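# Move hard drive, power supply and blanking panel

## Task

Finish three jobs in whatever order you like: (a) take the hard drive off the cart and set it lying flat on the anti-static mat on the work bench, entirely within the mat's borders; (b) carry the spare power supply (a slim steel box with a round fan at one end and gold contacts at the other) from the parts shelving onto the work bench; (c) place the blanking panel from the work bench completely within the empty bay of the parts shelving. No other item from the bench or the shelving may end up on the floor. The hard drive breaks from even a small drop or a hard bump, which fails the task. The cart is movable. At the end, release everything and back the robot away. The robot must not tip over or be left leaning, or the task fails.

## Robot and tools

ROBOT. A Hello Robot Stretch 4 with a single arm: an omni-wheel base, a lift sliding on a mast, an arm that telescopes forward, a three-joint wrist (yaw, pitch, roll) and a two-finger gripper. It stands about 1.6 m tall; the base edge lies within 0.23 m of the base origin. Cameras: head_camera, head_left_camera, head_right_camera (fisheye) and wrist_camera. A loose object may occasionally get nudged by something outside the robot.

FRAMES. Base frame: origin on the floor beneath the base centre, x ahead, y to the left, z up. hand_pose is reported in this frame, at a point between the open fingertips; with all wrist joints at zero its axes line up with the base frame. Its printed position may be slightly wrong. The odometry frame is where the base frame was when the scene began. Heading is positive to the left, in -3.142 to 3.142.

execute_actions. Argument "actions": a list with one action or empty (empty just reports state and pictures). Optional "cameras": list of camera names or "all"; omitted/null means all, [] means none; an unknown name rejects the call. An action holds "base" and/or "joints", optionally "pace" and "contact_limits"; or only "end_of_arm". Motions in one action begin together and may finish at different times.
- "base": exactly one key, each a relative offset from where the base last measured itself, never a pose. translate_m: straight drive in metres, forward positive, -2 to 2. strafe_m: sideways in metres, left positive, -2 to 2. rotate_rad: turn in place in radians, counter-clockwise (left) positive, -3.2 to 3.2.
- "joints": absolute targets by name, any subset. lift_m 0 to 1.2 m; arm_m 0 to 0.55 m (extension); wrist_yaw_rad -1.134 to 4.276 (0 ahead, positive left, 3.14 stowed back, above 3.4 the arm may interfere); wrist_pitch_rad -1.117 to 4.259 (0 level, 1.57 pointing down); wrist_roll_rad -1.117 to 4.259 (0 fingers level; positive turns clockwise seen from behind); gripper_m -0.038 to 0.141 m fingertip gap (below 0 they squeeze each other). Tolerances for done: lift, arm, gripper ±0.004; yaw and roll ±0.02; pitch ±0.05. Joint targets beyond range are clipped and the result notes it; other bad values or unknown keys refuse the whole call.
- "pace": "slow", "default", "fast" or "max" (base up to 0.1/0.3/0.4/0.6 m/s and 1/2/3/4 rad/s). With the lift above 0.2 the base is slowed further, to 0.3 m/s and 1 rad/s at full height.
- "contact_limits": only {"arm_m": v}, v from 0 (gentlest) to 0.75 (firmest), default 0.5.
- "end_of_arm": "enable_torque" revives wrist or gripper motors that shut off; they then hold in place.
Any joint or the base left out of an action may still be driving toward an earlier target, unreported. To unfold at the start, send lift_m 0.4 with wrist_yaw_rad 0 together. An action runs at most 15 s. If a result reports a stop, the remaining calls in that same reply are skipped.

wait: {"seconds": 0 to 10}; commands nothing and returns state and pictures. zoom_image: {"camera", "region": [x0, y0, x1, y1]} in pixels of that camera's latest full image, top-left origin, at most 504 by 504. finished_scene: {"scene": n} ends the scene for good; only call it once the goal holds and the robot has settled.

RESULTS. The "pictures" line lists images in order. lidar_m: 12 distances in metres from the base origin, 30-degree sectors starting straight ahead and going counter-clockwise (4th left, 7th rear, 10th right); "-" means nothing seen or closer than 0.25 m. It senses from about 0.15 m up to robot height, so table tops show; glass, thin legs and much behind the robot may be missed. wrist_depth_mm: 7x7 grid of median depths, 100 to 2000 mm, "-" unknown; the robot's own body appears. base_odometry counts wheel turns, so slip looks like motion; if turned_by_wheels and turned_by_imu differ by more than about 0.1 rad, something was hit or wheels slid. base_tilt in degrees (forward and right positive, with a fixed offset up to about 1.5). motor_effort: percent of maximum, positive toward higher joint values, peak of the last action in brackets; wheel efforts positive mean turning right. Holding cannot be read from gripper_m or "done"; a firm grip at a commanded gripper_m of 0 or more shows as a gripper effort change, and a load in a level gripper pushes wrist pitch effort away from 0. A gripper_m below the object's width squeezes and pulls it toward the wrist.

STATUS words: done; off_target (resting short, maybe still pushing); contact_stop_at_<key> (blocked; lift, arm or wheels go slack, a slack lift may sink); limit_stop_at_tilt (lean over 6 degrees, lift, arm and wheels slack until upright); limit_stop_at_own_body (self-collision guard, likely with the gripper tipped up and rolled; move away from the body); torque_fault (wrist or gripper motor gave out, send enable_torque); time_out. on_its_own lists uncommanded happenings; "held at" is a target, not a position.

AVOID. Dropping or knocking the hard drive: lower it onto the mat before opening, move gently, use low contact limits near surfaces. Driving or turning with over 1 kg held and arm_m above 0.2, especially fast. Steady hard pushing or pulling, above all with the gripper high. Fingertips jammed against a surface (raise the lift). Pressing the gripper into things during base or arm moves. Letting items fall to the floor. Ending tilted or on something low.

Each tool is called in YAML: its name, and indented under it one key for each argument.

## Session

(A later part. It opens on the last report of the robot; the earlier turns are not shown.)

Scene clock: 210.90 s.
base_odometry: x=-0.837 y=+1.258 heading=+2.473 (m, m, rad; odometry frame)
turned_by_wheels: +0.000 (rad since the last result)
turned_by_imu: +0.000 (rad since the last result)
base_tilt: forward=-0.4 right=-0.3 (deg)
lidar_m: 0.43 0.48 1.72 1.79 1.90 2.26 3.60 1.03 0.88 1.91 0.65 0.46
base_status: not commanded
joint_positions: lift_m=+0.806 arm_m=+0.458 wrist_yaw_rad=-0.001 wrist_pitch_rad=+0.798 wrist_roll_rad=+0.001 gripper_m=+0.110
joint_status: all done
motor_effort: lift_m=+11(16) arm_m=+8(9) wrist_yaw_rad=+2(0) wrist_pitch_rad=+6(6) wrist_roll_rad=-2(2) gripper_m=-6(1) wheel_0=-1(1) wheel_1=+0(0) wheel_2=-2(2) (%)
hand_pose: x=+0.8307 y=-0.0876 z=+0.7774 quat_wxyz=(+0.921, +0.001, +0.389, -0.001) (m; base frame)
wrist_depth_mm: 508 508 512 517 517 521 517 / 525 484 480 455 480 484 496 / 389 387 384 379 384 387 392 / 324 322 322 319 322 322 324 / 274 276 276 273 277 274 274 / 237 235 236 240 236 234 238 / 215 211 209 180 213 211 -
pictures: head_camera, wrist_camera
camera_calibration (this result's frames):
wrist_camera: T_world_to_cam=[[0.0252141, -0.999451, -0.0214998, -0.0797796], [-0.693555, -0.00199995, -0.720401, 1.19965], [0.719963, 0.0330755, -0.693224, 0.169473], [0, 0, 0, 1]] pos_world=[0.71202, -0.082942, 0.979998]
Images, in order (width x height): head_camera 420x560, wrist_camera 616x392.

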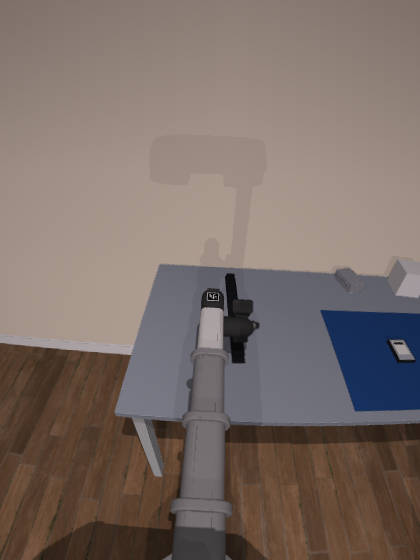

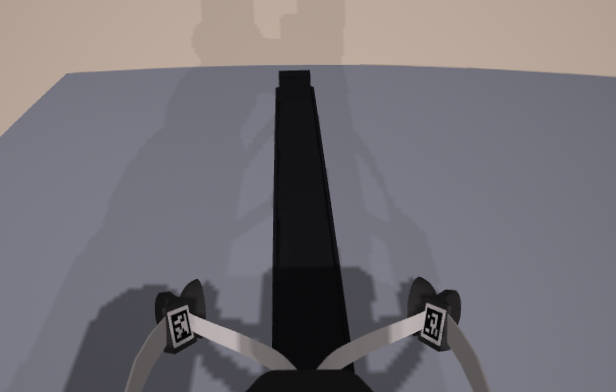

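Fingertips touching the table. Slightly up and close.

execute_actions:
  actions:
    - {"joints":{"lift_m":0.811,"gripper_m":0.0},"pace":"slow"}
  cameras: []

execute_actions:
  actions:
    - {"joints":{"lift_m":0.95}}
  cameras: ["wrist_camera"]

Scene clock: 219.77 s.
base_odometry: x=-0.837 y=+1.258 heading=+2.474 (m, m, rad; odometry frame)
turned_by_wheels: +0.000 (rad since the last result)
turned_by_imu: +0.000 (rad since the last result)
base_tilt: forward=-0.4 right=-0.1 (deg)
lidar_m: 0.43 0.47 1.74 1.78 1.91 2.27 3.58 0.98 0.87 1.91 0.64 0.47
base_status: not commanded
joint_positions: lift_m=+0.811 arm_m=+0.458 wrist_yaw_rad=+0.001 wrist_pitch_rad=+0.802 wrist_roll_rad=+0.000 gripper_m=+0.001
joint_status: all done
motor_effort: lift_m=+21(22) arm_m=+9(9) wrist_yaw_rad=-3(18) wrist_pitch_rad=-6(6) wrist_roll_rad=-1(2) gripper_m=-24(23) wheel_0=+1(5) wheel_1=+0(3) wheel_2=+0(3) (%)
hand_pose: x=+0.8299 y=-0.0873 z=+0.7816 quat_wxyz=(+0.921, +0.000, +0.390, +0.000) (m; base frame)
wrist_depth_mm: 504 512 517 517 517 517 521 / 500 480 473 449 469 480 484 / 387 384 379 368 379 382 387 / 319 319 319 309 320 319 319 / 273 274 276 268 276 273 273 / 238 240 213 227 206 240 238 / 215 208 208 205 208 155 -
pictures: none
No camera images: the call's "cameras" was empty. Leave "cameras" out to get every camera's image.

Scene clock: 221.40 s.
base_odometry: x=-0.837 y=+1.258 heading=+2.474 (m, m, rad; odometry frame)
turned_by_wheels: +0.000 (rad since the last result)
turned_by_imu: +0.000 (rad since the last result)
base_tilt: forward=-0.3 right=-0.1 (deg)
lidar_m: 0.44 0.46 1.74 1.77 1.89 2.25 3.59 1.00 0.90 1.91 0.62 0.46
base_status: not commanded
joint_positions: lift_m=+0.950 arm_m=+0.458 wrist_yaw_rad=+0.000 wrist_pitch_rad=+0.802 wrist_roll_rad=+0.000 gripper_m=+0.001
joint_status: all done
motor_effort: lift_m=+23(25) arm_m=+8(9) wrist_yaw_rad=-3(2) wrist_pitch_rad=-7(7) wrist_roll_rad=-1(1) gripper_m=-22(23) wheel_0=+1(1) wheel_1=+0(0) wheel_2=+0(0) (%)
hand_pose: x=+0.8299 y=-0.0873 z=+0.9204 quat_wxyz=(+0.921, +0.000, +0.391, +0.000) (m; base frame)
wrist_depth_mm: 504 512 512 521 517 517 517 / 559 564 569 549 569 569 574 / 627 603 609 399 621 615 615 / 683 525 530 319 525 525 525 / 449 452 452 272 449 449 445 / 392 394 213 227 205 394 389 / 351 342 342 206 340 155 353
pictures: wrist_camera
camera_calibration (this result's frames):
wrist_camera: T_world_to_cam=[[0.0268201, -0.999412, -0.0213491, -0.0778654], [-0.696729, -0.00337402, -0.717327, 1.30186], [0.716833, 0.0341133, -0.69641, 0.274824], [0, 0, 0, 1]] pos_world=[0.712126, -0.0828023, 1.12358]
Images, in order (width x height): wrist_camera 616x392.

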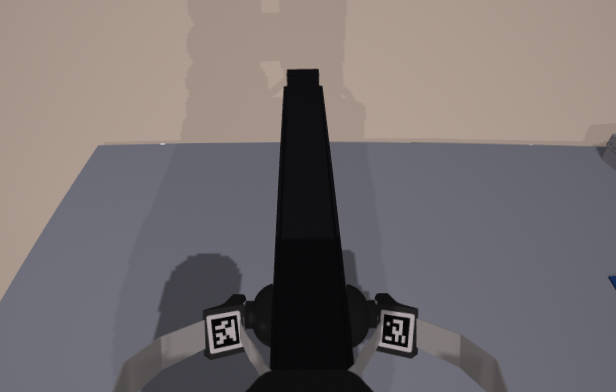

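execute_actions:
  actions:
    - {"joints":{"arm_m":0.0},"base":{"translate_m":-0.5}}
  cameras: []

execute_actions:
  actions:
    - {"base":{"rotate_rad":-2.79}}
  cameras: []

execute_actions:
  actions:
    - {"base":{"translate_m":1.8},"joints":{"lift_m":0.3}}
  cameras: []

execute_actions:
  actions:
    - {"base":{"rotate_rad":-0.36}}

Scene clock: 238.17 s.
base_odometry: x=-0.445 y=+0.949 heading=+2.474 (m, m, rad; odometry frame)
turned_by_wheels: +0.000 (rad since the last result)
turned_by_imu: -0.003 (rad since the last result)
base_tilt: forward=-0.3 right=-0.2 (deg)
lidar_m: 0.45 0.99 1.87 1.80 1.90 2.00 2.59 1.02 0.71 0.70 1.35 0.98
base_status: done
joint_positions: lift_m=+0.950 arm_m=+0.002 wrist_yaw_rad=+0.000 wrist_pitch_rad=+0.803 wrist_roll_rad=+0.000 gripper_m=+0.001
joint_status: all done
motor_effort: lift_m=+23(23) arm_m=-9(7) wrist_yaw_rad=+1(3) wrist_pitch_rad=-8(8) wrist_roll_rad=-1(1) gripper_m=-18(24) wheel_0=-1(4) wheel_1=+0(5) wheel_2=+0(8) (%)
hand_pose: x=+0.3736 y=-0.0875 z=+0.9204 quat_wxyz=(+0.920, +0.000, +0.391, +0.000) (m; base frame)
wrist_depth_mm: 1397 1430 1008 1008 1025 1008 1025 / 1576 1537 820 778 820 820 831 / 1756 1808 1756 399 1808 1808 1808 / 1661 1708 1618 319 1661 1661 1618 / 1430 1430 1397 273 1430 1430 1430 / 1229 1229 213 227 205 1255 1229 / 1118 1078 1078 205 1060 155 1118
pictures: none
No camera images: the call's "cameras" was empty. Leave "cameras" out to get every camera's image.

Scene clock: 241.03 s.
base_odometry: x=-0.445 y=+0.949 heading=-0.316 (m, m, rad; odometry frame)
turned_by_wheels: -2.790 (rad since the last result)
turned_by_imu: -2.769 (rad since the last result)
base_tilt: forward=-0.4 right=-0.1 (deg)
lidar_m: 0.45 0.78 0.70 1.93 1.09 0.96 0.98 2.01 1.79 1.80 1.86 2.96
base_status: done
joint_positions: lift_m=+0.950 arm_m=+0.002 wrist_yaw_rad=+0.000 wrist_pitch_rad=+0.803 wrist_roll_rad=+0.000 gripper_m=+0.001
joint_status: not commanded
motor_effort: lift_m=+23(23) arm_m=-9(9) wrist_yaw_rad=-3(0) wrist_pitch_rad=-8(8) wrist_roll_rad=-1(0) gripper_m=-20(19) wheel_0=+0(6) wheel_1=+0(9) wheel_2=+0(6) (%)
hand_pose: x=+0.3737 y=-0.0874 z=+0.9204 quat_wxyz=(+0.921, +0.000, +0.391, +0.000) (m; base frame)
wrist_depth_mm: 723 904 - - - - - / 732 960 - - - - - / 759 991 1983 399 - 1983 - / 788 1042 1618 320 1661 1661 1661 / 820 1098 1430 273 1430 1430 1397 / 854 1138 213 227 206 1255 1229 / 891 1008 1078 205 1098 154 1098
pictures: none
No camera images: the call's "cameras" was empty. Leave "cameras" out to get every camera's image.

Scene clock: 248.50 s.
base_odometry: x=+1.266 y=+0.389 heading=-0.316 (m, m, rad; odometry frame)
turned_by_wheels: +0.000 (rad since the last result)
turned_by_imu: +0.006 (rad since the last result)
base_tilt: forward=-0.3 right=-0.2 (deg)
lidar_m: 0.47 1.45 1.32 1.05 0.66 0.61 3.39 2.64 1.97 2.33 1.47 0.81
base_status: done
joint_positions: lift_m=+0.300 arm_m=+0.002 wrist_yaw_rad=+0.000 wrist_pitch_rad=+0.803 wrist_roll_rad=+0.000 gripper_m=+0.001
joint_status: all done
motor_effort: lift_m=+16(21) arm_m=-9(9) wrist_yaw_rad=-2(3) wrist_pitch_rad=-8(8) wrist_roll_rad=-1(1) gripper_m=-23(23) wheel_0=+0(5) wheel_1=+0(5) wheel_2=+1(8) (%)
hand_pose: x=+0.3737 y=-0.0874 z=+0.2710 quat_wxyz=(+0.921, +0.000, +0.391, +0.000) (m; base frame)
wrist_depth_mm: 1281 1229 1182 1060 1008 931 866 / 1060 1008 854 809 854 866 866 / 842 831 778 399 699 699 707 / 691 691 691 319 691 676 627 / 597 591 597 273 597 597 597 / 512 517 213 227 204 521 517 / 466 452 452 205 452 155 466
pictures: none
No camera images: the call's "cameras" was empty. Leave "cameras" out to get every camera's image.

Scene clock: 249.63 s.
base_odometry: x=+1.266 y=+0.389 heading=-0.676 (m, m, rad; odometry frame)
turned_by_wheels: -0.360 (rad since the last result)
turned_by_imu: -0.357 (rad since the last result)
base_tilt: forward=-0.3 right=-0.2 (deg)
lidar_m: 0.45 0.84 1.32 1.32 0.88 0.61 0.62 3.44 2.49 1.98 1.91 0.87
base_status: done
joint_positions: lift_m=+0.300 arm_m=+0.002 wrist_yaw_rad=+0.000 wrist_pitch_rad=+0.803 wrist_roll_rad=+0.000 gripper_m=+0.001
joint_status: not commanded
motor_effort: lift_m=+16(16) arm_m=-8(9) wrist_yaw_rad=-1(0) wrist_pitch_rad=-8(8) wrist_roll_rad=-2(1) gripper_m=-19(22) wheel_0=+0(5) wheel_1=+0(6) wheel_2=+2(4) (%)
hand_pose: x=+0.3737 y=-0.0874 z=+0.2710 quat_wxyz=(+0.921, +0.000, +0.391, +0.000) (m; base frame)
wrist_depth_mm: 1025 1025 1025 1025 1025 1025 1042 / 1025 878 854 820 917 1008 1060 / 732 732 723 399 750 798 831 / 691 691 699 320 691 699 707 / 591 597 597 272 603 591 591 / 517 521 213 226 205 521 517 / 466 452 452 206 452 154 462
pictures: head_camera, head_left_camera, head_right_camera, wrist_camera
camera_calibration (this result's frames):
wrist_camera: T_world_to_cam=[[0.0263847, -0.999425, -0.0213183, -0.079436], [-0.696922, -0.00310161, -0.71714, 0.518179], [0.716661, 0.0337787, -0.696603, 0.149648], [0, 0, 0, 1]] pos_world=[0.255979, -0.0828381, 0.474159]
Images, in order (width x height): head_camera 420x560, head_left_camera 420x672, head_right_camera 420x672, wrist_camera 616x392.

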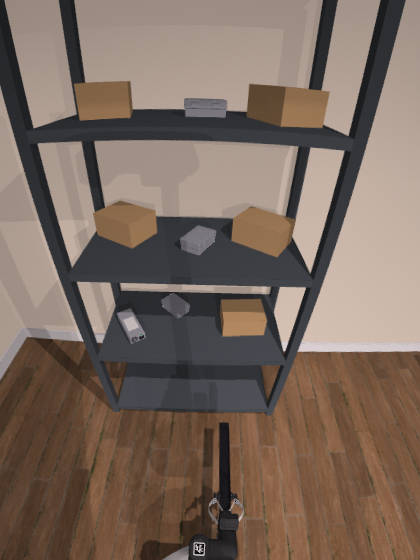

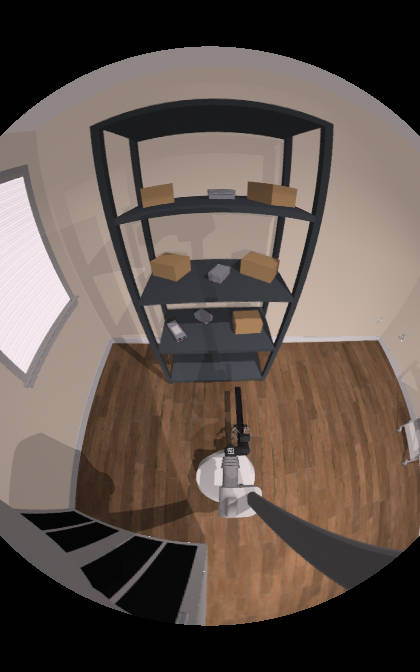

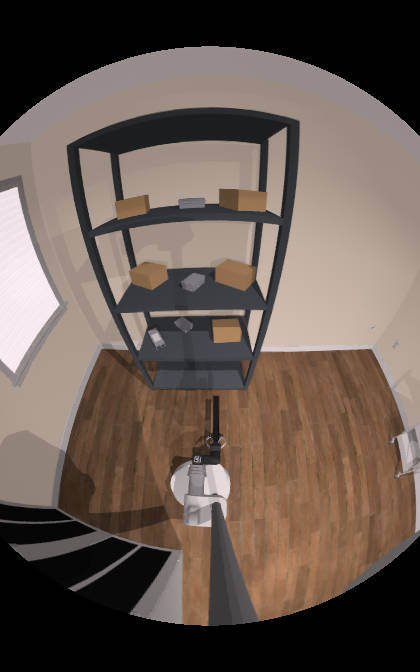

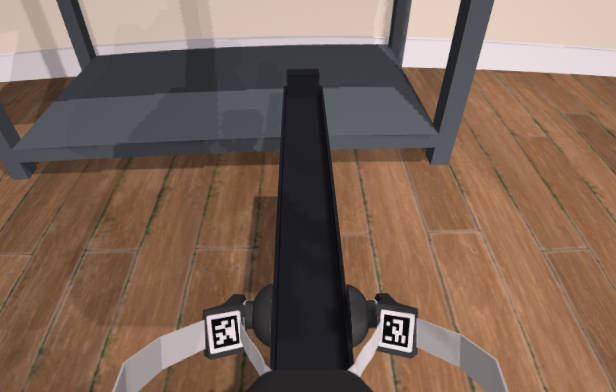

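execute_actions:
  actions:
    - {"joints":{"wrist_yaw_rad":1.0,"lift_m":0.16}}
  cameras: []

execute_actions:
  actions:
    - {"base":{"translate_m":0.3},"joints":{"arm_m":0.15},"pace":"slow"}
  cameras: ["head_camera","wrist_camera"]

Scene clock: 270.17 s.
base_odometry: x=+1.266 y=+0.389 heading=-0.676 (m, m, rad; odometry frame)
turned_by_wheels: +0.000 (rad since the last result)
turned_by_imu: +0.000 (rad since the last result)
base_tilt: forward=-0.3 right=-0.1 (deg)
lidar_m: 0.78 0.44 1.34 1.30 0.89 0.61 0.62 3.43 2.50 1.95 1.92 0.84
base_status: not commanded
joint_positions: lift_m=+0.160 arm_m=+0.002 wrist_yaw_rad=+1.000 wrist_pitch_rad=+0.803 wrist_roll_rad=+0.000 gripper_m=+0.001
joint_status: all done
motor_effort: lift_m=+16(16) arm_m=-9(9) wrist_yaw_rad=+0(7) wrist_pitch_rad=-8(8) wrist_roll_rad=-1(1) gripper_m=-21(23) wheel_0=+0(0) wheel_1=+0(0) wheel_2=+2(2) (%)
hand_pose: x=+0.3551 y=+0.1213 z=+0.1310 quat_wxyz=(+0.808, -0.187, +0.343, +0.441) (m; base frame)
wrist_depth_mm: 946 960 946 946 842 723 723 / 750 732 723 683 691 615 569 / 591 580 585 399 580 580 539 / 488 492 488 320 488 488 488 / 421 418 418 273 418 418 413 / 364 368 213 226 204 362 362 / 329 315 317 205 319 155 325
pictures: none
No camera images: the call's "cameras" was empty. Leave "cameras" out to get every camera's image.

Scene clock: 274.47 s.
base_odometry: x=+1.500 y=+0.201 heading=-0.676 (m, m, rad; odometry frame)
turned_by_wheels: +0.000 (rad since the last result)
turned_by_imu: +0.001 (rad since the last result)
base_tilt: forward=-0.3 right=-0.1 (deg)
lidar_m: 0.40 0.52 0.73 1.31 1.31 0.94 0.92 3.44 2.07 2.01 1.45 0.55
base_status: done
joint_positions: lift_m=+0.160 arm_m=+0.148 wrist_yaw_rad=+1.000 wrist_pitch_rad=+0.803 wrist_roll_rad=+0.000 gripper_m=+0.001
joint_status: all done
motor_effort: lift_m=+16(16) arm_m=+9(9) wrist_yaw_rad=-1(0) wrist_pitch_rad=-8(8) wrist_roll_rad=-1(1) gripper_m=-23(21) wheel_0=+2(4) wheel_1=+1(3) wheel_2=+0(6) (%)
hand_pose: x=+0.5012 y=+0.1214 z=+0.1310 quat_wxyz=(+0.808, -0.187, +0.343, +0.441) (m; base frame)
wrist_depth_mm: 960 878 946 904 683 603 517 / 750 699 691 530 554 554 525 / 591 585 462 399 445 442 449 / 488 488 455 320 373 370 370 / 418 418 418 273 320 319 319 / 362 366 213 227 205 279 277 / 327 317 315 206 243 154 -
pictures: head_camera, wrist_camera
camera_calibration (this result's frames):
wrist_camera: T_world_to_cam=[[0.855136, -0.517966, -0.021285, -0.350936], [-0.374039, -0.588049, -0.717142, 0.41648], [0.358939, 0.621216, -0.696602, 0.061662], [0, 0, 0, 1]] pos_world=[0.433745, 0.0248325, 0.33416]
Images, in order (width x height): head_camera 420x560, wrist_camera 616x392.

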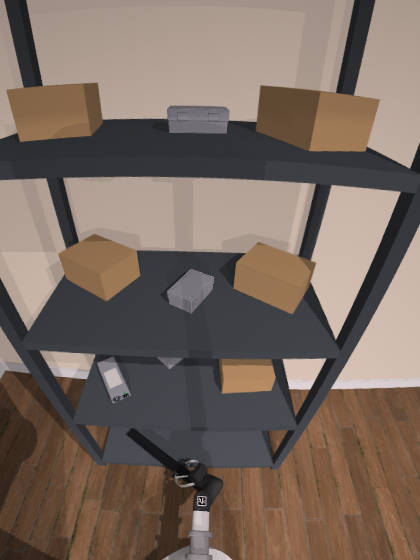

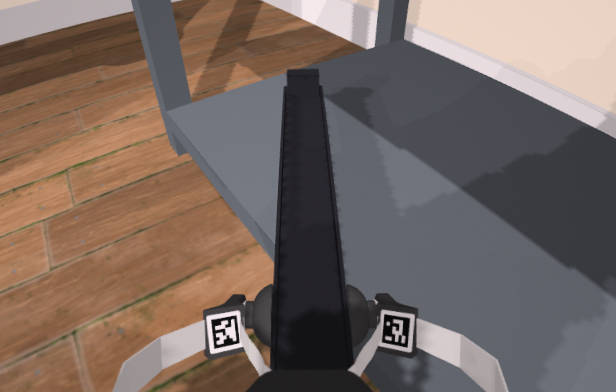

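execute_actions:
  actions:
    - {"joints":{"arm_m":0.38},"pace":"slow","contact_limits":{"arm_m":0.2}}
  cameras: ["head_camera","wrist_camera"]

Scene clock: 283.47 s.
base_odometry: x=+1.500 y=+0.201 heading=-0.676 (m, m, rad; odometry frame)
turned_by_wheels: +0.000 (rad since the last result)
turned_by_imu: -0.001 (rad since the last result)
base_tilt: forward=-0.3 right=-0.2 (deg)
lidar_m: 0.50 0.52 0.72 1.32 1.31 0.92 0.91 3.44 2.07 2.02 1.47 0.54
base_status: not commanded
joint_positions: lift_m=+0.160 arm_m=+0.378 wrist_yaw_rad=+1.000 wrist_pitch_rad=+0.803 wrist_roll_rad=+0.000 gripper_m=+0.001
joint_status: all done
motor_effort: lift_m=+16(16) arm_m=+9(13) wrist_yaw_rad=-1(0) wrist_pitch_rad=-8(8) wrist_roll_rad=-1(1) gripper_m=-22(24) wheel_0=+2(2) wheel_1=+1(1) wheel_2=+0(0) (%)
contact_limits: arm_m 0.2
hand_pose: x=+0.7312 y=+0.1214 z=+0.1310 quat_wxyz=(+0.808, -0.187, +0.343, +0.441) (m; base frame)
wrist_depth_mm: 960 946 866 564 469 368 315 / 741 732 723 521 496 392 332 / 591 445 442 402 439 413 353 / 375 375 373 319 370 370 366 / 319 320 320 273 322 319 317 / 278 281 213 227 205 278 276 / 251 241 242 205 243 155 -
pictures: head_camera, wrist_camera
camera_calibration (this result's frames):
wrist_camera: T_world_to_cam=[[0.855136, -0.517966, -0.0212849, -0.547611], [-0.374038, -0.588049, -0.717142, 0.502506], [0.358939, 0.621216, -0.696602, -0.0208911], [0, 0, 0, 1]] pos_world=[0.663737, 0.0248325, 0.33416]
Images, in order (width x height): head_camera 420x560, wrist_camera 616x392.

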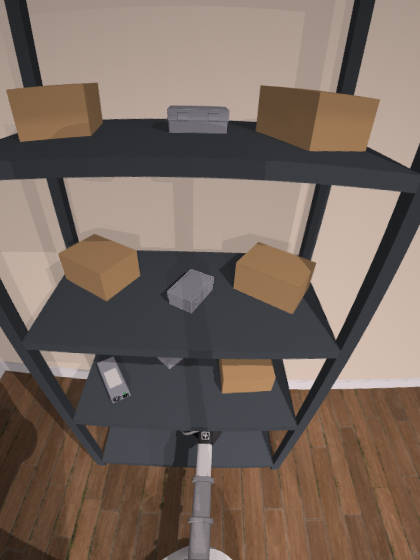

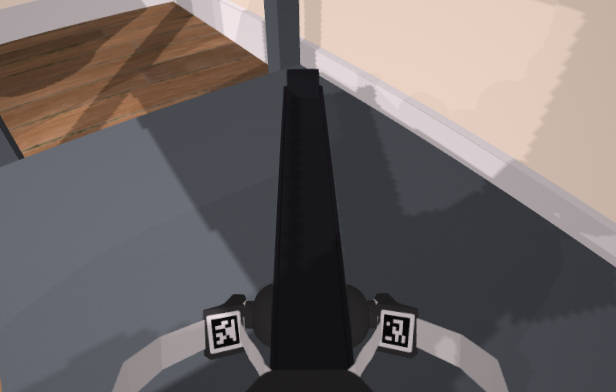

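execute_actions:
  actions:
    - {"joints":{"arm_m":0.35,"lift_m":0.12},"pace":"slow"}
  cameras: []

execute_actions:
  actions:
    - {"joints":{"gripper_m":0.1}}
  cameras: []

execute_actions:
  actions:
    - {"joints":{"lift_m":0.19},"pace":"slow"}
  cameras: []

execute_actions:
  actions:
    - {"joints":{"arm_m":0.0},"base":{"translate_m":-0.35}}
  cameras: ["head_camera","wrist_camera"]

Scene clock: 294.63 s.
base_odometry: x=+1.500 y=+0.201 heading=-0.676 (m, m, rad; odometry frame)
turned_by_wheels: +0.000 (rad since the last result)
turned_by_imu: +0.000 (rad since the last result)
base_tilt: forward=-0.4 right=-0.1 (deg)
lidar_m: 0.50 0.54 0.70 1.30 1.31 0.94 0.91 3.46 2.07 2.01 1.48 0.56
base_status: not commanded
joint_positions: lift_m=+0.120 arm_m=+0.352 wrist_yaw_rad=+1.000 wrist_pitch_rad=+0.803 wrist_roll_rad=+0.000 gripper_m=+0.001
joint_status: all done
motor_effort: lift_m=+16(17) arm_m=-9(10) wrist_yaw_rad=+0(2) wrist_pitch_rad=-8(8) wrist_roll_rad=-1(1) gripper_m=-21(21) wheel_0=+2(2) wheel_1=+1(1) wheel_2=+0(0) (%)
hand_pose: x=+0.7044 y=+0.1214 z=+0.0910 quat_wxyz=(+0.808, -0.187, +0.343, +0.441) (m; base frame)
wrist_depth_mm: 842 820 798 580 504 397 340 / 654 647 462 442 462 418 357 / 379 377 375 364 375 373 366 / 315 314 314 309 312 312 310 / 268 270 270 265 268 268 266 / 234 235 213 226 205 234 233 / 211 203 204 206 204 155 -
pictures: none
No camera images: the call's "cameras" was empty. Leave "cameras" out to get every camera's image.

Scene clock: 296.43 s.
base_odometry: x=+1.500 y=+0.201 heading=-0.676 (m, m, rad; odometry frame)
turned_by_wheels: +0.000 (rad since the last result)
turned_by_imu: -0.001 (rad since the last result)
base_tilt: forward=-0.3 right=-0.3 (deg)
lidar_m: 0.50 0.52 0.72 1.31 1.31 0.94 0.92 3.44 2.05 2.01 1.47 0.54
base_status: not commanded
joint_positions: lift_m=+0.120 arm_m=+0.351 wrist_yaw_rad=+0.999 wrist_pitch_rad=+0.798 wrist_roll_rad=+0.000 gripper_m=+0.100
joint_status: all done
motor_effort: lift_m=+16(16) arm_m=-8(9) wrist_yaw_rad=+2(2) wrist_pitch_rad=+7(8) wrist_roll_rad=-1(1) gripper_m=-2(19) wheel_0=+0(2) wheel_1=+0(1) wheel_2=-2(2) (%)
hand_pose: x=+0.7048 y=+0.1221 z=+0.0920 quat_wxyz=(+0.809, -0.186, +0.341, +0.441) (m; base frame)
wrist_depth_mm: 866 854 820 580 500 397 336 / 668 654 480 452 480 415 353 / 392 387 387 377 382 387 368 / 322 320 322 317 322 322 320 / 274 276 276 273 276 276 273 / 237 240 229 239 214 239 238 / 215 216 208 155 208 211 -
pictures: none
No camera images: the call's "cameras" was empty. Leave "cameras" out to get every camera's image.

Scene clock: 297.90 s.
base_odometry: x=+1.500 y=+0.201 heading=-0.676 (m, m, rad; odometry frame)
turned_by_wheels: +0.000 (rad since the last result)
turned_by_imu: +0.000 (rad since the last result)
base_tilt: forward=-0.2 right=-0.1 (deg)
lidar_m: 0.51 0.51 0.70 1.30 1.34 0.94 0.89 3.47 2.06 2.01 1.47 0.55
base_status: not commanded
joint_positions: lift_m=+0.190 arm_m=+0.351 wrist_yaw_rad=+1.000 wrist_pitch_rad=+0.801 wrist_roll_rad=+0.000 gripper_m=+0.100
joint_status: all done
motor_effort: lift_m=+23(23) arm_m=-8(8) wrist_yaw_rad=-2(3) wrist_pitch_rad=-3(9) wrist_roll_rad=-1(1) gripper_m=-2(2) wheel_0=+0(1) wheel_1=+0(0) wheel_2=-1(2) (%)
hand_pose: x=+0.7044 y=+0.1216 z=+0.1607 quat_wxyz=(+0.808, -0.187, +0.342, +0.441) (m; base frame)
wrist_depth_mm: 1025 1042 931 597 504 397 340 / 820 798 798 609 549 418 355 / 640 615 500 477 500 449 377 / 418 418 415 413 415 415 392 / 355 359 359 357 357 355 355 / 320 312 222 307 300 310 307 / 283 276 272 149 277 274 278
pictures: none
No camera images: the call's "cameras" was empty. Leave "cameras" out to get every camera's image.

Scene clock: 300.57 s.
base_odometry: x=+1.227 y=+0.420 heading=-0.676 (m, m, rad; odometry frame)
turned_by_wheels: +0.000 (rad since the last result)
turned_by_imu: -0.002 (rad since the last result)
base_tilt: forward=-0.3 right=-0.2 (deg)
lidar_m: 0.83 0.89 1.35 1.32 0.81 0.56 0.54 3.45 2.51 1.98 1.98 0.91
base_status: done
joint_positions: lift_m=+0.190 arm_m=+0.002 wrist_yaw_rad=+1.000 wrist_pitch_rad=+0.802 wrist_roll_rad=+0.000 gripper_m=+0.100
joint_status: all done
motor_effort: lift_m=+23(23) arm_m=-9(8) wrist_yaw_rad=-2(1) wrist_pitch_rad=-5(4) wrist_roll_rad=-1(2) gripper_m=-1(2) wheel_0=-1(4) wheel_1=+0(4) wheel_2=+0(9) (%)
hand_pose: x=+0.3552 y=+0.1216 z=+0.1606 quat_wxyz=(+0.808, -0.187, +0.342, +0.441) (m; base frame)
wrist_depth_mm: 1008 1042 1042 1025 991 1008 778 / 831 798 788 788 750 668 640 / 647 640 634 634 634 634 591 / 535 535 535 535 535 530 530 / 455 455 459 459 459 455 452 / 397 399 222 404 382 397 394 / 357 351 349 149 351 349 355
pictures: head_camera, wrist_camera
camera_calibration (this result's frames):
wrist_camera: T_world_to_cam=[[0.855328, -0.517649, -0.0212822, -0.225428], [-0.37341, -0.587481, -0.717935, 0.383131], [0.359135, 0.622017, -0.695785, 0.134259], [0, 0, 0, 1]] pos_world=[0.287663, 0.0248784, 0.363681]
Images, in order (width x height): head_camera 420x560, wrist_camera 616x392.

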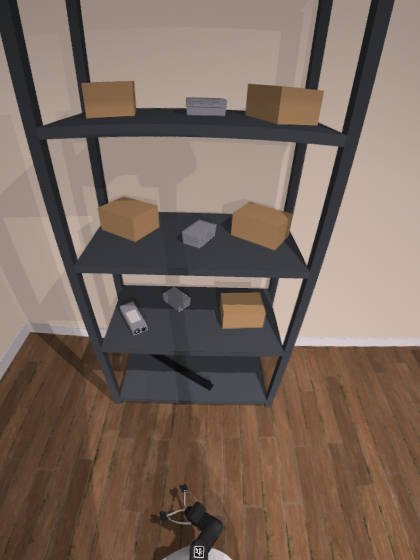

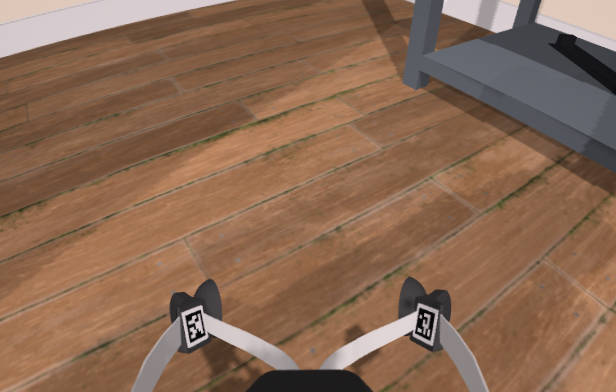

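execute_actions:
  actions:
    - {"base":{"translate_m":0.35},"joints":{"lift_m":0.56,"wrist_yaw_rad":0.45,"wrist_pitch_rad":0.6,"gripper_m":0.12}}
  cameras: []

execute_actions:
  actions:
    - {"base":{"strafe_m":0.33}}
  cameras: ["head_camera","wrist_camera"]

Scene clock: 314.73 s.
base_odometry: x=+1.500 y=+0.201 heading=-0.676 (m, m, rad; odometry frame)
turned_by_wheels: +0.000 (rad since the last result)
turned_by_imu: +0.001 (rad since the last result)
base_tilt: forward=-0.4 right=-0.3 (deg)
lidar_m: 0.50 0.53 0.73 1.30 1.30 0.94 0.92 3.45 2.06 2.04 1.49 0.54
base_status: done
joint_positions: lift_m=+0.560 arm_m=+0.002 wrist_yaw_rad=+0.450 wrist_pitch_rad=+0.602 wrist_roll_rad=+0.000 gripper_m=+0.120
joint_status: all done
motor_effort: lift_m=+23(26) arm_m=-9(9) wrist_yaw_rad=-2(9) wrist_pitch_rad=-6(12) wrist_roll_rad=-1(1) gripper_m=+0(1) wheel_0=+1(3) wheel_1=+0(6) wheel_2=+1(7) (%)
hand_pose: x=+0.4253 y=+0.0248 z=+0.5745 quat_wxyz=(+0.931, -0.066, +0.289, +0.213) (m; base frame)
wrist_depth_mm: 1078 960 820 768 683 627 585 / 1205 1042 809 732 715 654 591 / 521 517 539 544 544 387 351 / 535 449 410 415 410 392 373 / 1042 1160 1008 357 330 329 327 / 931 715 842 866 809 296 286 / 820 723 723 150 732 723 768
pictures: none
No camera images: the call's "cameras" was empty. Leave "cameras" out to get every camera's image.

Scene clock: 317.17 s.
base_odometry: x=+1.707 y=+0.458 heading=-0.676 (m, m, rad; odometry frame)
turned_by_wheels: +0.000 (rad since the last result)
turned_by_imu: -0.001 (rad since the last result)
base_tilt: forward=-0.3 right=-0.1 (deg)
lidar_m: 0.48 0.52 1.02 0.95 1.03 0.94 0.88 3.13 2.40 2.34 0.75 0.52
base_status: done
joint_positions: lift_m=+0.560 arm_m=+0.002 wrist_yaw_rad=+0.450 wrist_pitch_rad=+0.602 wrist_roll_rad=+0.000 gripper_m=+0.120
joint_status: not commanded
motor_effort: lift_m=+23(23) arm_m=-9(9) wrist_yaw_rad=-1(2) wrist_pitch_rad=-7(6) wrist_roll_rad=-1(1) gripper_m=-2(3) wheel_0=+1(9) wheel_1=+0(8) wheel_2=+1(0) (%)
hand_pose: x=+0.4253 y=+0.0248 z=+0.5745 quat_wxyz=(+0.931, -0.066, +0.289, +0.213) (m; base frame)
wrist_depth_mm: 976 946 788 750 683 627 580 / 1008 1025 338 820 715 654 603 / 1025 1160 347 544 445 512 459 / 1078 1255 375 410 375 413 413 / 1078 1160 394 347 330 329 327 / 946 917 436 946 319 283 273 / 820 809 517 149 732 732 723
pictures: head_camera, wrist_camera
camera_calibration (this result's frames):
wrist_camera: T_world_to_cam=[[0.462148, -0.886666, -0.0155861, -0.153629], [-0.484903, -0.237948, -0.841576, 0.759321], [0.742488, 0.39649, -0.539914, 0.210278], [0, 0, 0, 1]] pos_world=[0.283067, -0.0389121, 0.750164]
Images, in order (width x height): head_camera 420x560, wrist_camera 616x392.

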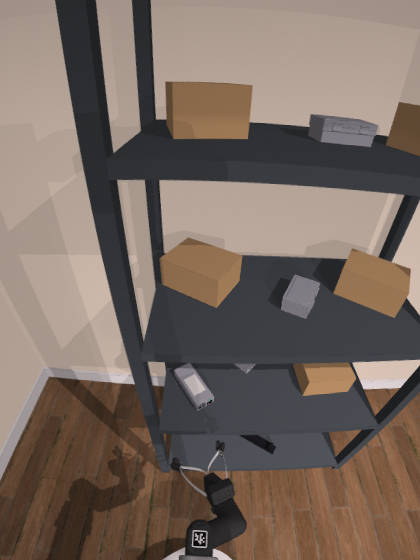

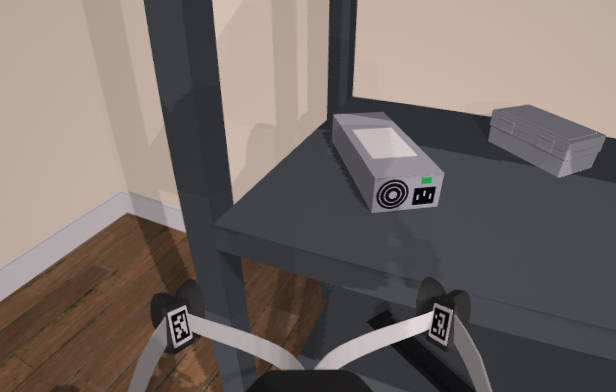

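execute_actions:
  actions:
    - {"joints":{"lift_m":0.6,"wrist_yaw_rad":0.6,"gripper_m":0.11}}
  cameras: []

execute_actions:
  actions:
    - {"joints":{"arm_m":0.265},"pace":"slow","contact_limits":{"arm_m":0.2}}
  cameras: ["head_camera","wrist_camera"]

Scene clock: 350.47 s.
base_odometry: x=+1.707 y=+0.458 heading=-0.676 (m, m, rad; odometry frame)
turned_by_wheels: +0.000 (rad since the last result)
turned_by_imu: +0.000 (rad since the last result)
base_tilt: forward=-0.3 right=-0.2 (deg)
lidar_m: 0.49 0.50 1.01 0.95 1.05 0.94 0.88 3.14 2.40 2.34 0.75 0.52
base_status: not commanded
joint_positions: lift_m=+0.600 arm_m=+0.002 wrist_yaw_rad=+0.600 wrist_pitch_rad=+0.602 wrist_roll_rad=+0.000 gripper_m=+0.110
joint_status: all done
motor_effort: lift_m=+23(25) arm_m=-9(9) wrist_yaw_rad=+0(3) wrist_pitch_rad=-6(6) wrist_roll_rad=-1(1) gripper_m=-4(1) wheel_0=+1(1) wheel_1=+0(0) wheel_2=+1(1) (%)
hand_pose: x=+0.4188 y=+0.0620 z=+0.6145 quat_wxyz=(+0.912, -0.087, +0.283, +0.282) (m; base frame)
wrist_depth_mm: 878 1025 946 778 699 627 569 / 904 1118 1025 842 732 661 591 / 960 1160 1138 904 707 647 621 / 991 1229 1281 946 455 455 480 / 1025 1160 1182 394 392 375 389 / 991 991 430 455 332 314 322 / 866 854 854 149 768 291 281
pictures: none
No camera images: the call's "cameras" was empty. Leave "cameras" out to get every camera's image.

Scene clock: 354.40 s.
base_odometry: x=+1.707 y=+0.458 heading=-0.676 (m, m, rad; odometry frame)
turned_by_wheels: +0.000 (rad since the last result)
turned_by_imu: +0.000 (rad since the last result)
base_tilt: forward=-0.3 right=-0.2 (deg)
lidar_m: 0.48 0.50 1.02 0.98 1.05 0.96 0.88 3.14 2.42 2.33 0.75 0.52
base_status: not commanded
joint_positions: lift_m=+0.600 arm_m=+0.263 wrist_yaw_rad=+0.600 wrist_pitch_rad=+0.602 wrist_roll_rad=+0.000 gripper_m=+0.110
joint_status: all done
motor_effort: lift_m=+23(23) arm_m=+8(13) wrist_yaw_rad=+2(0) wrist_pitch_rad=-6(6) wrist_roll_rad=-1(0) gripper_m=+0(2) wheel_0=+1(1) wheel_1=+0(0) wheel_2=+0(1) (%)
contact_limits: arm_m 0.2
hand_pose: x=+0.6799 y=+0.0620 z=+0.6145 quat_wxyz=(+0.912, -0.088, +0.283, +0.282) (m; base frame)
wrist_depth_mm: 866 732 609 521 455 402 368 / 904 820 668 559 484 424 384 / 960 931 732 603 525 455 410 / 991 1042 820 654 484 477 433 / 1042 1160 917 327 389 389 384 / 1008 991 304 274 264 310 304 / 866 842 272 149 267 272 278
pictures: head_camera, wrist_camera
camera_calibration (this result's frames):
wrist_camera: T_world_to_cam=[[0.589003, -0.807981, -0.0155851, -0.328758], [-0.444056, -0.307475, -0.84159, 0.901847], [0.675196, 0.50262, -0.539892, 0.0672344], [0, 0, 0, 1]] pos_world=[0.548713, -0.0221284, 0.790161]
Images, in order (width x height): head_camera 420x560, wrist_camera 616x392.

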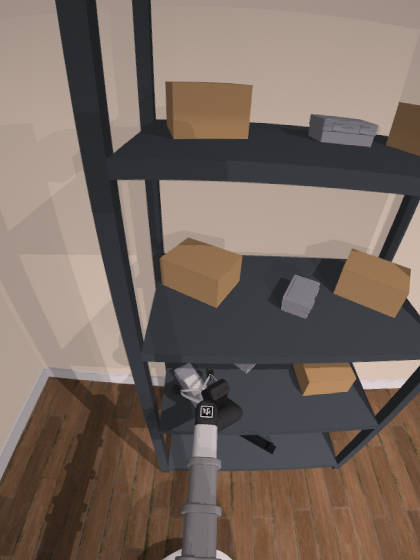

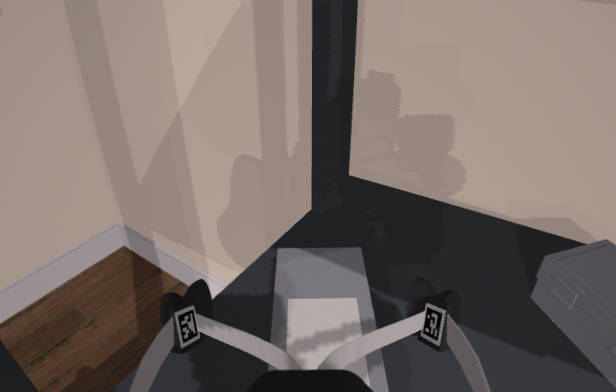

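execute_actions:
  actions:
    - {"joints":{"lift_m":0.545},"pace":"slow"}
  cameras: ["wrist_camera"]

Scene clock: 366.37 s.
base_odometry: x=+1.707 y=+0.458 heading=-0.676 (m, m, rad; odometry frame)
turned_by_wheels: +0.000 (rad since the last result)
turned_by_imu: +0.000 (rad since the last result)
base_tilt: forward=-0.4 right=-0.2 (deg)
lidar_m: 0.49 0.50 0.99 0.95 1.04 0.94 0.89 3.15 2.42 2.33 0.75 0.51
base_status: not commanded
joint_positions: lift_m=+0.545 arm_m=+0.263 wrist_yaw_rad=+0.600 wrist_pitch_rad=+0.602 wrist_roll_rad=+0.000 gripper_m=+0.110
joint_status: all done
motor_effort: lift_m=+15(23) arm_m=+9(9) wrist_yaw_rad=+1(0) wrist_pitch_rad=-6(6) wrist_roll_rad=-1(1) gripper_m=+2(0) wheel_0=+1(1) wheel_1=+0(0) wheel_2=+1(1) (%)
hand_pose: x=+0.6799 y=+0.0620 z=+0.5601 quat_wxyz=(+0.912, -0.088, +0.283, +0.282) (m; base frame)
wrist_depth_mm: 866 741 609 525 455 402 366 / 917 820 661 554 484 424 387 / 960 931 732 603 496 455 407 / 1008 1078 820 303 382 382 379 / 1025 1078 306 245 296 303 290 / 931 272 238 204 204 244 250 / 798 213 211 149 176 213 -
pictures: wrist_camera
camera_calibration (this result's frames):
wrist_camera: T_world_to_cam=[[0.589003, -0.807981, -0.0155853, -0.329608], [-0.444056, -0.307475, -0.84159, 0.856091], [0.675196, 0.50262, -0.539892, 0.0378769], [0, 0, 0, 1]] pos_world=[0.548718, -0.0221284, 0.73579]
Images, in order (width x height): wrist_camera 616x392.

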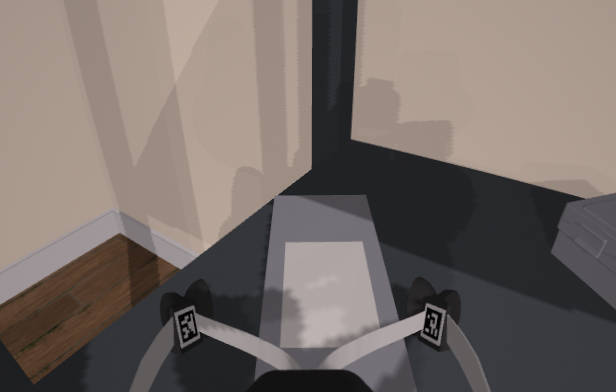

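execute_actions:
  actions:
    - {"joints":{"gripper_m":0.02}}
  cameras: []

execute_actions:
  actions:
    - {"joints":{"lift_m":0.6},"pace":"slow"}
  cameras: []

execute_actions:
  actions:
    - {"joints":{"arm_m":0.0},"pace":"slow"}
  cameras: ["wrist_camera","head_camera"]

Scene clock: 376.03 s.
base_odometry: x=+1.707 y=+0.458 heading=-0.676 (m, m, rad; odometry frame)
turned_by_wheels: +0.000 (rad since the last result)
turned_by_imu: -0.001 (rad since the last result)
base_tilt: forward=-0.4 right=-0.2 (deg)
lidar_m: 0.47 0.51 0.99 0.96 1.04 0.93 0.90 3.14 2.41 2.32 0.75 0.51
base_status: not commanded
joint_positions: lift_m=+0.545 arm_m=+0.264 wrist_yaw_rad=+0.600 wrist_pitch_rad=+0.609 wrist_roll_rad=+0.000 gripper_m=+0.021
joint_status: all done
on_its_own: wrist_pitch_rad is at rest, and its effort (-27) is outside its rest range (-23 to +23)
motor_effort: lift_m=+18(18) arm_m=+8(9) wrist_yaw_rad=-1(4) wrist_pitch_rad=-27(27) wrist_roll_rad=+0(1) gripper_m=-25(23) wheel_0=+0(1) wheel_1=+0(0) wheel_2=+1(0) (%)
hand_pose: x=+0.6791 y=+0.0614 z=+0.5582 quat_wxyz=(+0.911, -0.089, +0.287, +0.282) (m; base frame)
wrist_depth_mm: 866 741 615 517 455 402 368 / 904 831 668 559 484 424 387 / 960 931 732 609 480 452 410 / 1008 1078 820 366 366 362 362 / 1025 1060 296 231 296 293 290 / 904 254 198 192 196 245 242 / 500 204 174 165 173 167 -
pictures: none
No camera images: the call's "cameras" was empty. Leave "cameras" out to get every camera's image.

Scene clock: 377.37 s.
base_odometry: x=+1.707 y=+0.458 heading=-0.676 (m, m, rad; odometry frame)
turned_by_wheels: +0.000 (rad since the last result)
turned_by_imu: +0.000 (rad since the last result)
base_tilt: forward=-0.2 right=-0.1 (deg)
lidar_m: 0.49 0.52 1.00 0.96 1.03 0.94 0.89 3.15 2.41 2.32 0.74 0.49
base_status: not commanded
joint_positions: lift_m=+0.599 arm_m=+0.264 wrist_yaw_rad=+0.600 wrist_pitch_rad=+0.610 wrist_roll_rad=+0.000 gripper_m=+0.021
joint_status: all done
on_its_own: wrist_pitch_rad is at rest, and its effort (-28) is outside its rest range (-23 to +23)
motor_effort: lift_m=+26(28) arm_m=+8(8) wrist_yaw_rad=-1(0) wrist_pitch_rad=-28(29) wrist_roll_rad=-1(1) gripper_m=-24(19) wheel_0=+0(0) wheel_1=+0(0) wheel_2=+1(1) (%)
hand_pose: x=+0.6790 y=+0.0613 z=+0.6124 quat_wxyz=(+0.911, -0.089, +0.287, +0.282) (m; base frame)
wrist_depth_mm: 866 741 609 521 459 402 368 / 917 820 661 559 488 427 389 / 960 931 741 609 525 455 413 / 991 1078 831 488 466 466 436 / 1042 1138 931 232 375 375 366 / 976 1008 198 191 195 312 298 / 854 259 174 165 173 167 271
pictures: none
No camera images: the call's "cameras" was empty. Leave "cameras" out to get every camera's image.

Scene clock: 381.30 s.
base_odometry: x=+1.707 y=+0.458 heading=-0.676 (m, m, rad; odometry frame)
turned_by_wheels: +0.000 (rad since the last result)
turned_by_imu: +0.000 (rad since the last result)
base_tilt: forward=-0.3 right=-0.2 (deg)
lidar_m: 0.46 0.47 1.01 0.96 1.04 0.93 0.88 3.17 2.42 2.32 0.75 0.52
base_status: not commanded
joint_positions: lift_m=+0.599 arm_m=+0.002 wrist_yaw_rad=+0.600 wrist_pitch_rad=+0.610 wrist_roll_rad=+0.000 gripper_m=+0.021
joint_status: all done
on_its_own: wrist_pitch_rad is at rest, and its effort (-28) is outside its rest range (-23 to +23)
motor_effort: lift_m=+27(26) arm_m=-9(9) wrist_yaw_rad=-2(1) wrist_pitch_rad=-28(28) wrist_roll_rad=-1(1) gripper_m=-27(27) wheel_0=+0(0) wheel_1=+0(0) wheel_2=+0(0) (%)
hand_pose: x=+0.4178 y=+0.0613 z=+0.6124 quat_wxyz=(+0.911, -0.089, +0.287, +0.282) (m; base frame)
wrist_depth_mm: 891 1042 946 778 699 621 564 / 917 1098 1025 842 732 661 597 / 960 1160 1160 917 661 621 615 / 1008 1229 1281 357 473 477 469 / 1042 1182 1160 231 382 379 377 / 991 991 198 191 195 317 314 / 854 820 174 165 173 167 274
pictures: head_camera, wrist_camera
camera_calibration (this result's frames):
wrist_camera: T_world_to_cam=[[0.588978, -0.807995, -0.0158167, -0.174837], [-0.449371, -0.311171, -0.8374, 0.783359], [0.671693, 0.500317, -0.546362, 0.248957], [0, 0, 0, 1]] pos_world=[0.287772, -0.022066, 0.78924]
Images, in order (width x height): head_camera 420x560, wrist_camera 616x392.

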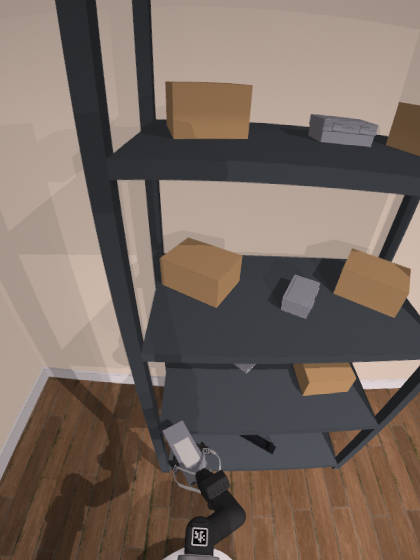

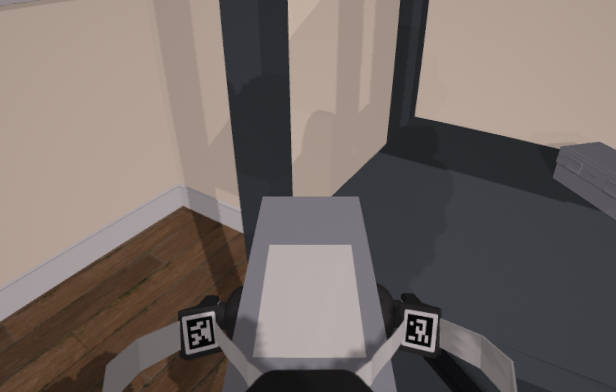

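execute_actions:
  actions:
    - {"base":{"translate_m":-0.2}}
  cameras: []

execute_actions:
  actions:
    - {"base":{"strafe_m":-0.4},"joints":{"wrist_yaw_rad":0}}
  cameras: []

execute_actions:
  actions:
    - {"base":{"translate_m":-0.12}}
  cameras: []

execute_actions:
  actions:
    - {"base":{"rotate_rad":-2.75},"pace":"slow"}
  cameras: ["head_camera"]

Scene clock: 394.03 s.
base_odometry: x=+1.551 y=+0.584 heading=-0.676 (m, m, rad; odometry frame)
turned_by_wheels: +0.000 (rad since the last result)
turned_by_imu: -0.001 (rad since the last result)
base_tilt: forward=-0.3 right=-0.1 (deg)
lidar_m: 0.45 0.48 1.00 0.98 1.02 0.73 0.70 0.73 2.85 2.31 1.75 0.73
base_status: done
joint_positions: lift_m=+0.599 arm_m=+0.002 wrist_yaw_rad=+0.600 wrist_pitch_rad=+0.610 wrist_roll_rad=+0.000 gripper_m=+0.021
joint_status: not commanded
on_its_own: wrist_pitch_rad is at rest, and its effort (-29) is outside its rest range (-23 to +23)
motor_effort: lift_m=+26(26) arm_m=-9(9) wrist_yaw_rad=-2(0) wrist_pitch_rad=-29(28) wrist_roll_rad=-1(1) gripper_m=-22(27) wheel_0=+0(5) wheel_1=-1(9) wheel_2=+0(8) (%)
hand_pose: x=+0.4178 y=+0.0613 z=+0.6124 quat_wxyz=(+0.911, -0.089, +0.287, +0.282) (m; base frame)
wrist_depth_mm: 878 1060 1205 1042 768 778 723 / 917 1118 1281 1118 917 820 750 / 960 1160 1397 1205 580 621 621 / 991 1205 1464 1205 521 473 473 / 1042 1160 1182 231 1078 1025 668 / 976 991 198 192 195 891 878 / 854 820 174 165 173 167 768
pictures: none
No camera images: the call's "cameras" was empty. Leave "cameras" out to get every camera's image.

Scene clock: 396.70 s.
base_odometry: x=+1.300 y=+0.272 heading=-0.676 (m, m, rad; odometry frame)
turned_by_wheels: +0.000 (rad since the last result)
turned_by_imu: +0.001 (rad since the last result)
base_tilt: forward=-0.4 right=-0.2 (deg)
lidar_m: 0.51 0.73 1.43 1.39 1.01 0.71 0.71 3.37 2.45 1.90 1.77 0.76
base_status: done
joint_positions: lift_m=+0.599 arm_m=+0.002 wrist_yaw_rad=+0.000 wrist_pitch_rad=+0.610 wrist_roll_rad=+0.000 gripper_m=+0.021
joint_status: all done
on_its_own: wrist_pitch_rad is at rest, and its effort (-29) is outside its rest range (-23 to +23)
motor_effort: lift_m=+26(26) arm_m=-9(8) wrist_yaw_rad=-1(17) wrist_pitch_rad=-29(29) wrist_roll_rad=-1(1) gripper_m=-23(27) wheel_0=-1(8) wheel_1=+0(4) wheel_2=-1(1) (%)
hand_pose: x=+0.4096 y=-0.0875 z=+0.6124 quat_wxyz=(+0.954, +0.000, +0.300, +0.000) (m; base frame)
wrist_depth_mm: 891 891 891 904 904 878 917 / 878 854 842 640 946 960 976 / 634 627 615 621 621 1078 1078 / 1078 1138 1182 554 1078 1182 1205 / 1182 1060 1078 232 683 1182 1182 / 917 904 198 192 193 976 991 / 798 778 174 166 173 167 854
pictures: none
No camera images: the call's "cameras" was empty. Leave "cameras" out to get every camera's image.

Scene clock: 398.37 s.
base_odometry: x=+1.207 y=+0.347 heading=-0.677 (m, m, rad; odometry frame)
turned_by_wheels: +0.000 (rad since the last result)
turned_by_imu: -0.001 (rad since the last result)
base_tilt: forward=-0.3 right=-0.2 (deg)
lidar_m: 0.50 0.84 1.44 1.38 0.85 0.61 0.69 3.39 2.42 1.93 1.94 0.88
base_status: done
joint_positions: lift_m=+0.599 arm_m=+0.002 wrist_yaw_rad=+0.000 wrist_pitch_rad=+0.610 wrist_roll_rad=+0.000 gripper_m=+0.021
joint_status: not commanded
on_its_own: wrist_pitch_rad is at rest, and its effort (-29) is outside its rest range (-23 to +23)
motor_effort: lift_m=+26(26) arm_m=-8(8) wrist_yaw_rad=+0(1) wrist_pitch_rad=-29(29) wrist_roll_rad=-1(1) gripper_m=-24(25) wheel_0=-1(4) wheel_1=+0(6) wheel_2=-1(8) (%)
hand_pose: x=+0.4097 y=-0.0874 z=+0.6124 quat_wxyz=(+0.954, +0.000, +0.300, +0.000) (m; base frame)
wrist_depth_mm: 976 1008 1025 1008 1008 1025 1025 / 960 866 866 759 831 1118 1098 / 676 668 715 707 707 1205 1229 / 1308 1255 1281 1255 1281 1308 1308 / 1182 1078 1078 232 1098 1182 1182 / 878 917 198 192 195 991 991 / 854 809 174 165 173 167 866
pictures: none
No camera images: the call's "cameras" was empty. Leave "cameras" out to get every camera's image.

Scene clock: 402.40 s.
base_odometry: x=+1.207 y=+0.347 heading=+2.857 (m, m, rad; odometry frame)
turned_by_wheels: -2.750 (rad since the last result)
turned_by_imu: -2.728 (rad since the last result)
base_tilt: forward=-0.4 right=-0.1 (deg)
lidar_m: 0.51 2.55 1.91 2.29 1.43 0.85 0.86 1.50 1.38 0.98 0.64 0.59
base_status: done
joint_positions: lift_m=+0.599 arm_m=+0.002 wrist_yaw_rad=+0.000 wrist_pitch_rad=+0.610 wrist_roll_rad=+0.000 gripper_m=+0.021
joint_status: not commanded
on_its_own: wrist_pitch_rad is at rest, and its effort (-29) is outside its rest range (-23 to +23)
motor_effort: lift_m=+26(26) arm_m=-9(9) wrist_yaw_rad=-1(4) wrist_pitch_rad=-29(29) wrist_roll_rad=-1(1) gripper_m=-27(22) wheel_0=+2(6) wheel_1=+3(6) wheel_2=+1(6) (%)
hand_pose: x=+0.4097 y=-0.0874 z=+0.6124 quat_wxyz=(+0.954, +0.000, +0.300, +0.000) (m; base frame)
wrist_depth_mm: - - - - - - 750 / - - - - - - 691 / 1983 1983 1921 1921 1983 1863 640 / 1464 1499 1499 1499 1464 1366 585 / 1182 1182 1182 232 1182 1118 539 / 991 991 197 192 193 917 496 / 866 166 174 166 173 167 473
pictures: head_camera
Images, in order (width x height): head_camera 420x560.

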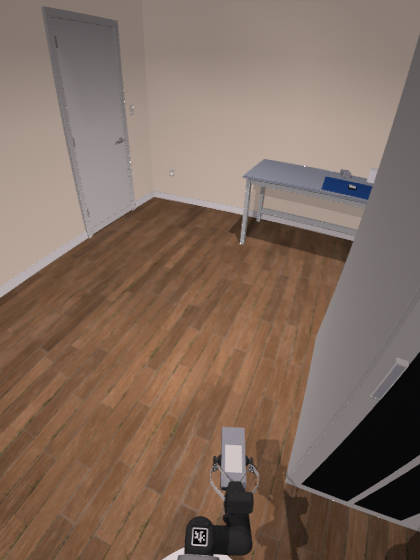

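execute_actions:
  actions:
    - {"base":{"rotate_rad":0.08},"pace":"slow"}
  cameras: []

execute_actions:
  actions:
    - {"base":{"translate_m":1.8},"joints":{"lift_m":0.95}}
  cameras: []

execute_actions:
  actions:
    - {"base":{"rotate_rad":-0.45},"pace":"slow"}
  cameras: ["head_camera","wrist_camera"]

Scene clock: 411.60 s.
base_odometry: x=+1.207 y=+0.347 heading=+2.937 (m, m, rad; odometry frame)
turned_by_wheels: +0.080 (rad since the last result)
turned_by_imu: +0.079 (rad since the last result)
base_tilt: forward=-0.3 right=-0.2 (deg)
lidar_m: 0.49 2.47 1.91 2.11 0.93 0.84 0.88 1.45 1.36 0.89 0.60 0.61
base_status: done
joint_positions: lift_m=+0.599 arm_m=+0.002 wrist_yaw_rad=+0.000 wrist_pitch_rad=+0.610 wrist_roll_rad=+0.000 gripper_m=+0.021
joint_status: not commanded
on_its_own: wrist_pitch_rad is at rest, and its effort (-29) is outside its rest range (-23 to +23)
motor_effort: lift_m=+26(26) arm_m=-9(8) wrist_yaw_rad=-2(3) wrist_pitch_rad=-29(29) wrist_roll_rad=-1(1) gripper_m=-28(21) wheel_0=-1(3) wheel_1=+1(3) wheel_2=+0(1) (%)
hand_pose: x=+0.4097 y=-0.0874 z=+0.6124 quat_wxyz=(+0.954, +0.000, +0.300, +0.000) (m; base frame)
wrist_depth_mm: - - - - - - - / - - - - - - - / - 1983 1921 1921 1983 1983 991 / 1464 1499 1464 1464 1464 1464 866 / 1182 1182 1205 232 1205 1182 750 / 976 991 198 192 195 991 654 / 854 820 174 166 173 167 609
pictures: none
No camera images: the call's "cameras" was empty. Leave "cameras" out to get every camera's image.

Scene clock: 419.10 s.
base_odometry: x=-0.556 y=+0.712 heading=+2.937 (m, m, rad; odometry frame)
turned_by_wheels: +0.000 (rad since the last result)
turned_by_imu: +0.007 (rad since the last result)
base_tilt: forward=-0.2 right=-0.1 (deg)
lidar_m: 0.50 1.62 1.54 1.56 1.63 2.96 2.54 1.03 0.95 1.54 1.05 0.99
base_status: done
joint_positions: lift_m=+0.949 arm_m=+0.002 wrist_yaw_rad=+0.000 wrist_pitch_rad=+0.610 wrist_roll_rad=+0.000 gripper_m=+0.021
joint_status: all done
on_its_own: wrist_pitch_rad is at rest, and its effort (-29) is outside its rest range (-23 to +23)
motor_effort: lift_m=+26(27) arm_m=-8(8) wrist_yaw_rad=-3(2) wrist_pitch_rad=-29(30) wrist_roll_rad=+0(0) gripper_m=-27(26) wheel_0=+1(5) wheel_1=+1(6) wheel_2=+1(8) (%)
hand_pose: x=+0.4097 y=-0.0874 z=+0.9624 quat_wxyz=(+0.954, +0.000, +0.300, +0.000) (m; base frame)
wrist_depth_mm: 1366 1661 1756 1618 1430 1308 1205 / 1397 1756 1983 1756 1537 1366 1229 / 1430 1863 - 1863 1661 1499 946 / 1499 1863 - 1921 1808 1576 750 / 1537 1708 1708 232 1708 1618 1537 / 1430 1464 198 193 196 1397 1430 / 1255 1182 174 165 173 167 1255
pictures: none
No camera images: the call's "cameras" was empty. Leave "cameras" out to get every camera's image.

Scene clock: 420.73 s.
base_odometry: x=-0.556 y=+0.712 heading=+2.488 (m, m, rad; odometry frame)
turned_by_wheels: -0.450 (rad since the last result)
turned_by_imu: -0.446 (rad since the last result)
base_tilt: forward=-0.3 right=-0.2 (deg)
lidar_m: 0.47 1.86 1.57 1.55 1.60 1.67 2.51 1.36 1.00 0.95 1.43 1.05
base_status: done
joint_positions: lift_m=+0.949 arm_m=+0.002 wrist_yaw_rad=+0.000 wrist_pitch_rad=+0.610 wrist_roll_rad=+0.000 gripper_m=+0.021
joint_status: not commanded
on_its_own: wrist_pitch_rad is at rest, and its effort (-29) is outside its rest range (-23 to +23)
motor_effort: lift_m=+26(26) arm_m=-8(8) wrist_yaw_rad=-1(2) wrist_pitch_rad=-29(29) wrist_roll_rad=-1(1) gripper_m=-22(25) wheel_0=+2(5) wheel_1=+2(3) wheel_2=+1(5) (%)
hand_pose: x=+0.4097 y=-0.0874 z=+0.9624 quat_wxyz=(+0.954, +0.000, +0.300, +0.000) (m; base frame)
wrist_depth_mm: 1464 1464 1430 1430 1430 1430 1430 / 1537 1537 1576 1464 1366 1366 1397 / 1708 1708 1708 917 917 931 931 / 1863 1863 1863 917 1808 1863 1808 / 1756 1756 1708 232 1756 1756 1708 / 1430 1464 198 191 194 1430 1397 / 1229 165 174 165 174 167 1229
pictures: head_camera, wrist_camera
camera_calibration (this result's frames):
wrist_camera: T_world_to_cam=[[0.0299818, -0.999426, -0.015758, -0.0724892], [-0.546618, -0.00319508, -0.837376, 1.09326], [0.836845, 0.0337196, -0.5464, 0.411693], [0, 0, 0, 1]] pos_world=[0.255246, -0.0828366, 1.13928]
Images, in order (width x height): head_camera 420x560, wrist_camera 616x392.

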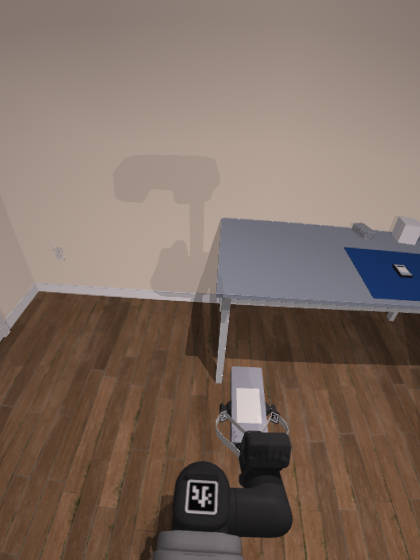

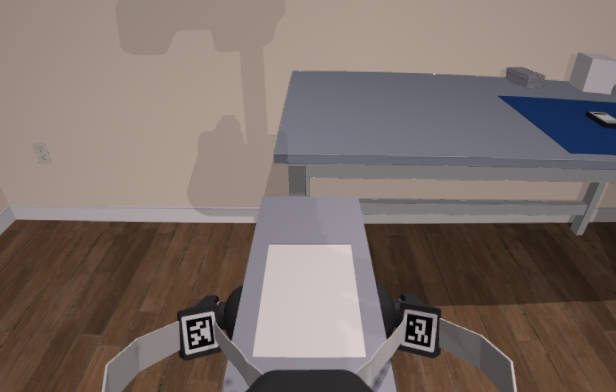

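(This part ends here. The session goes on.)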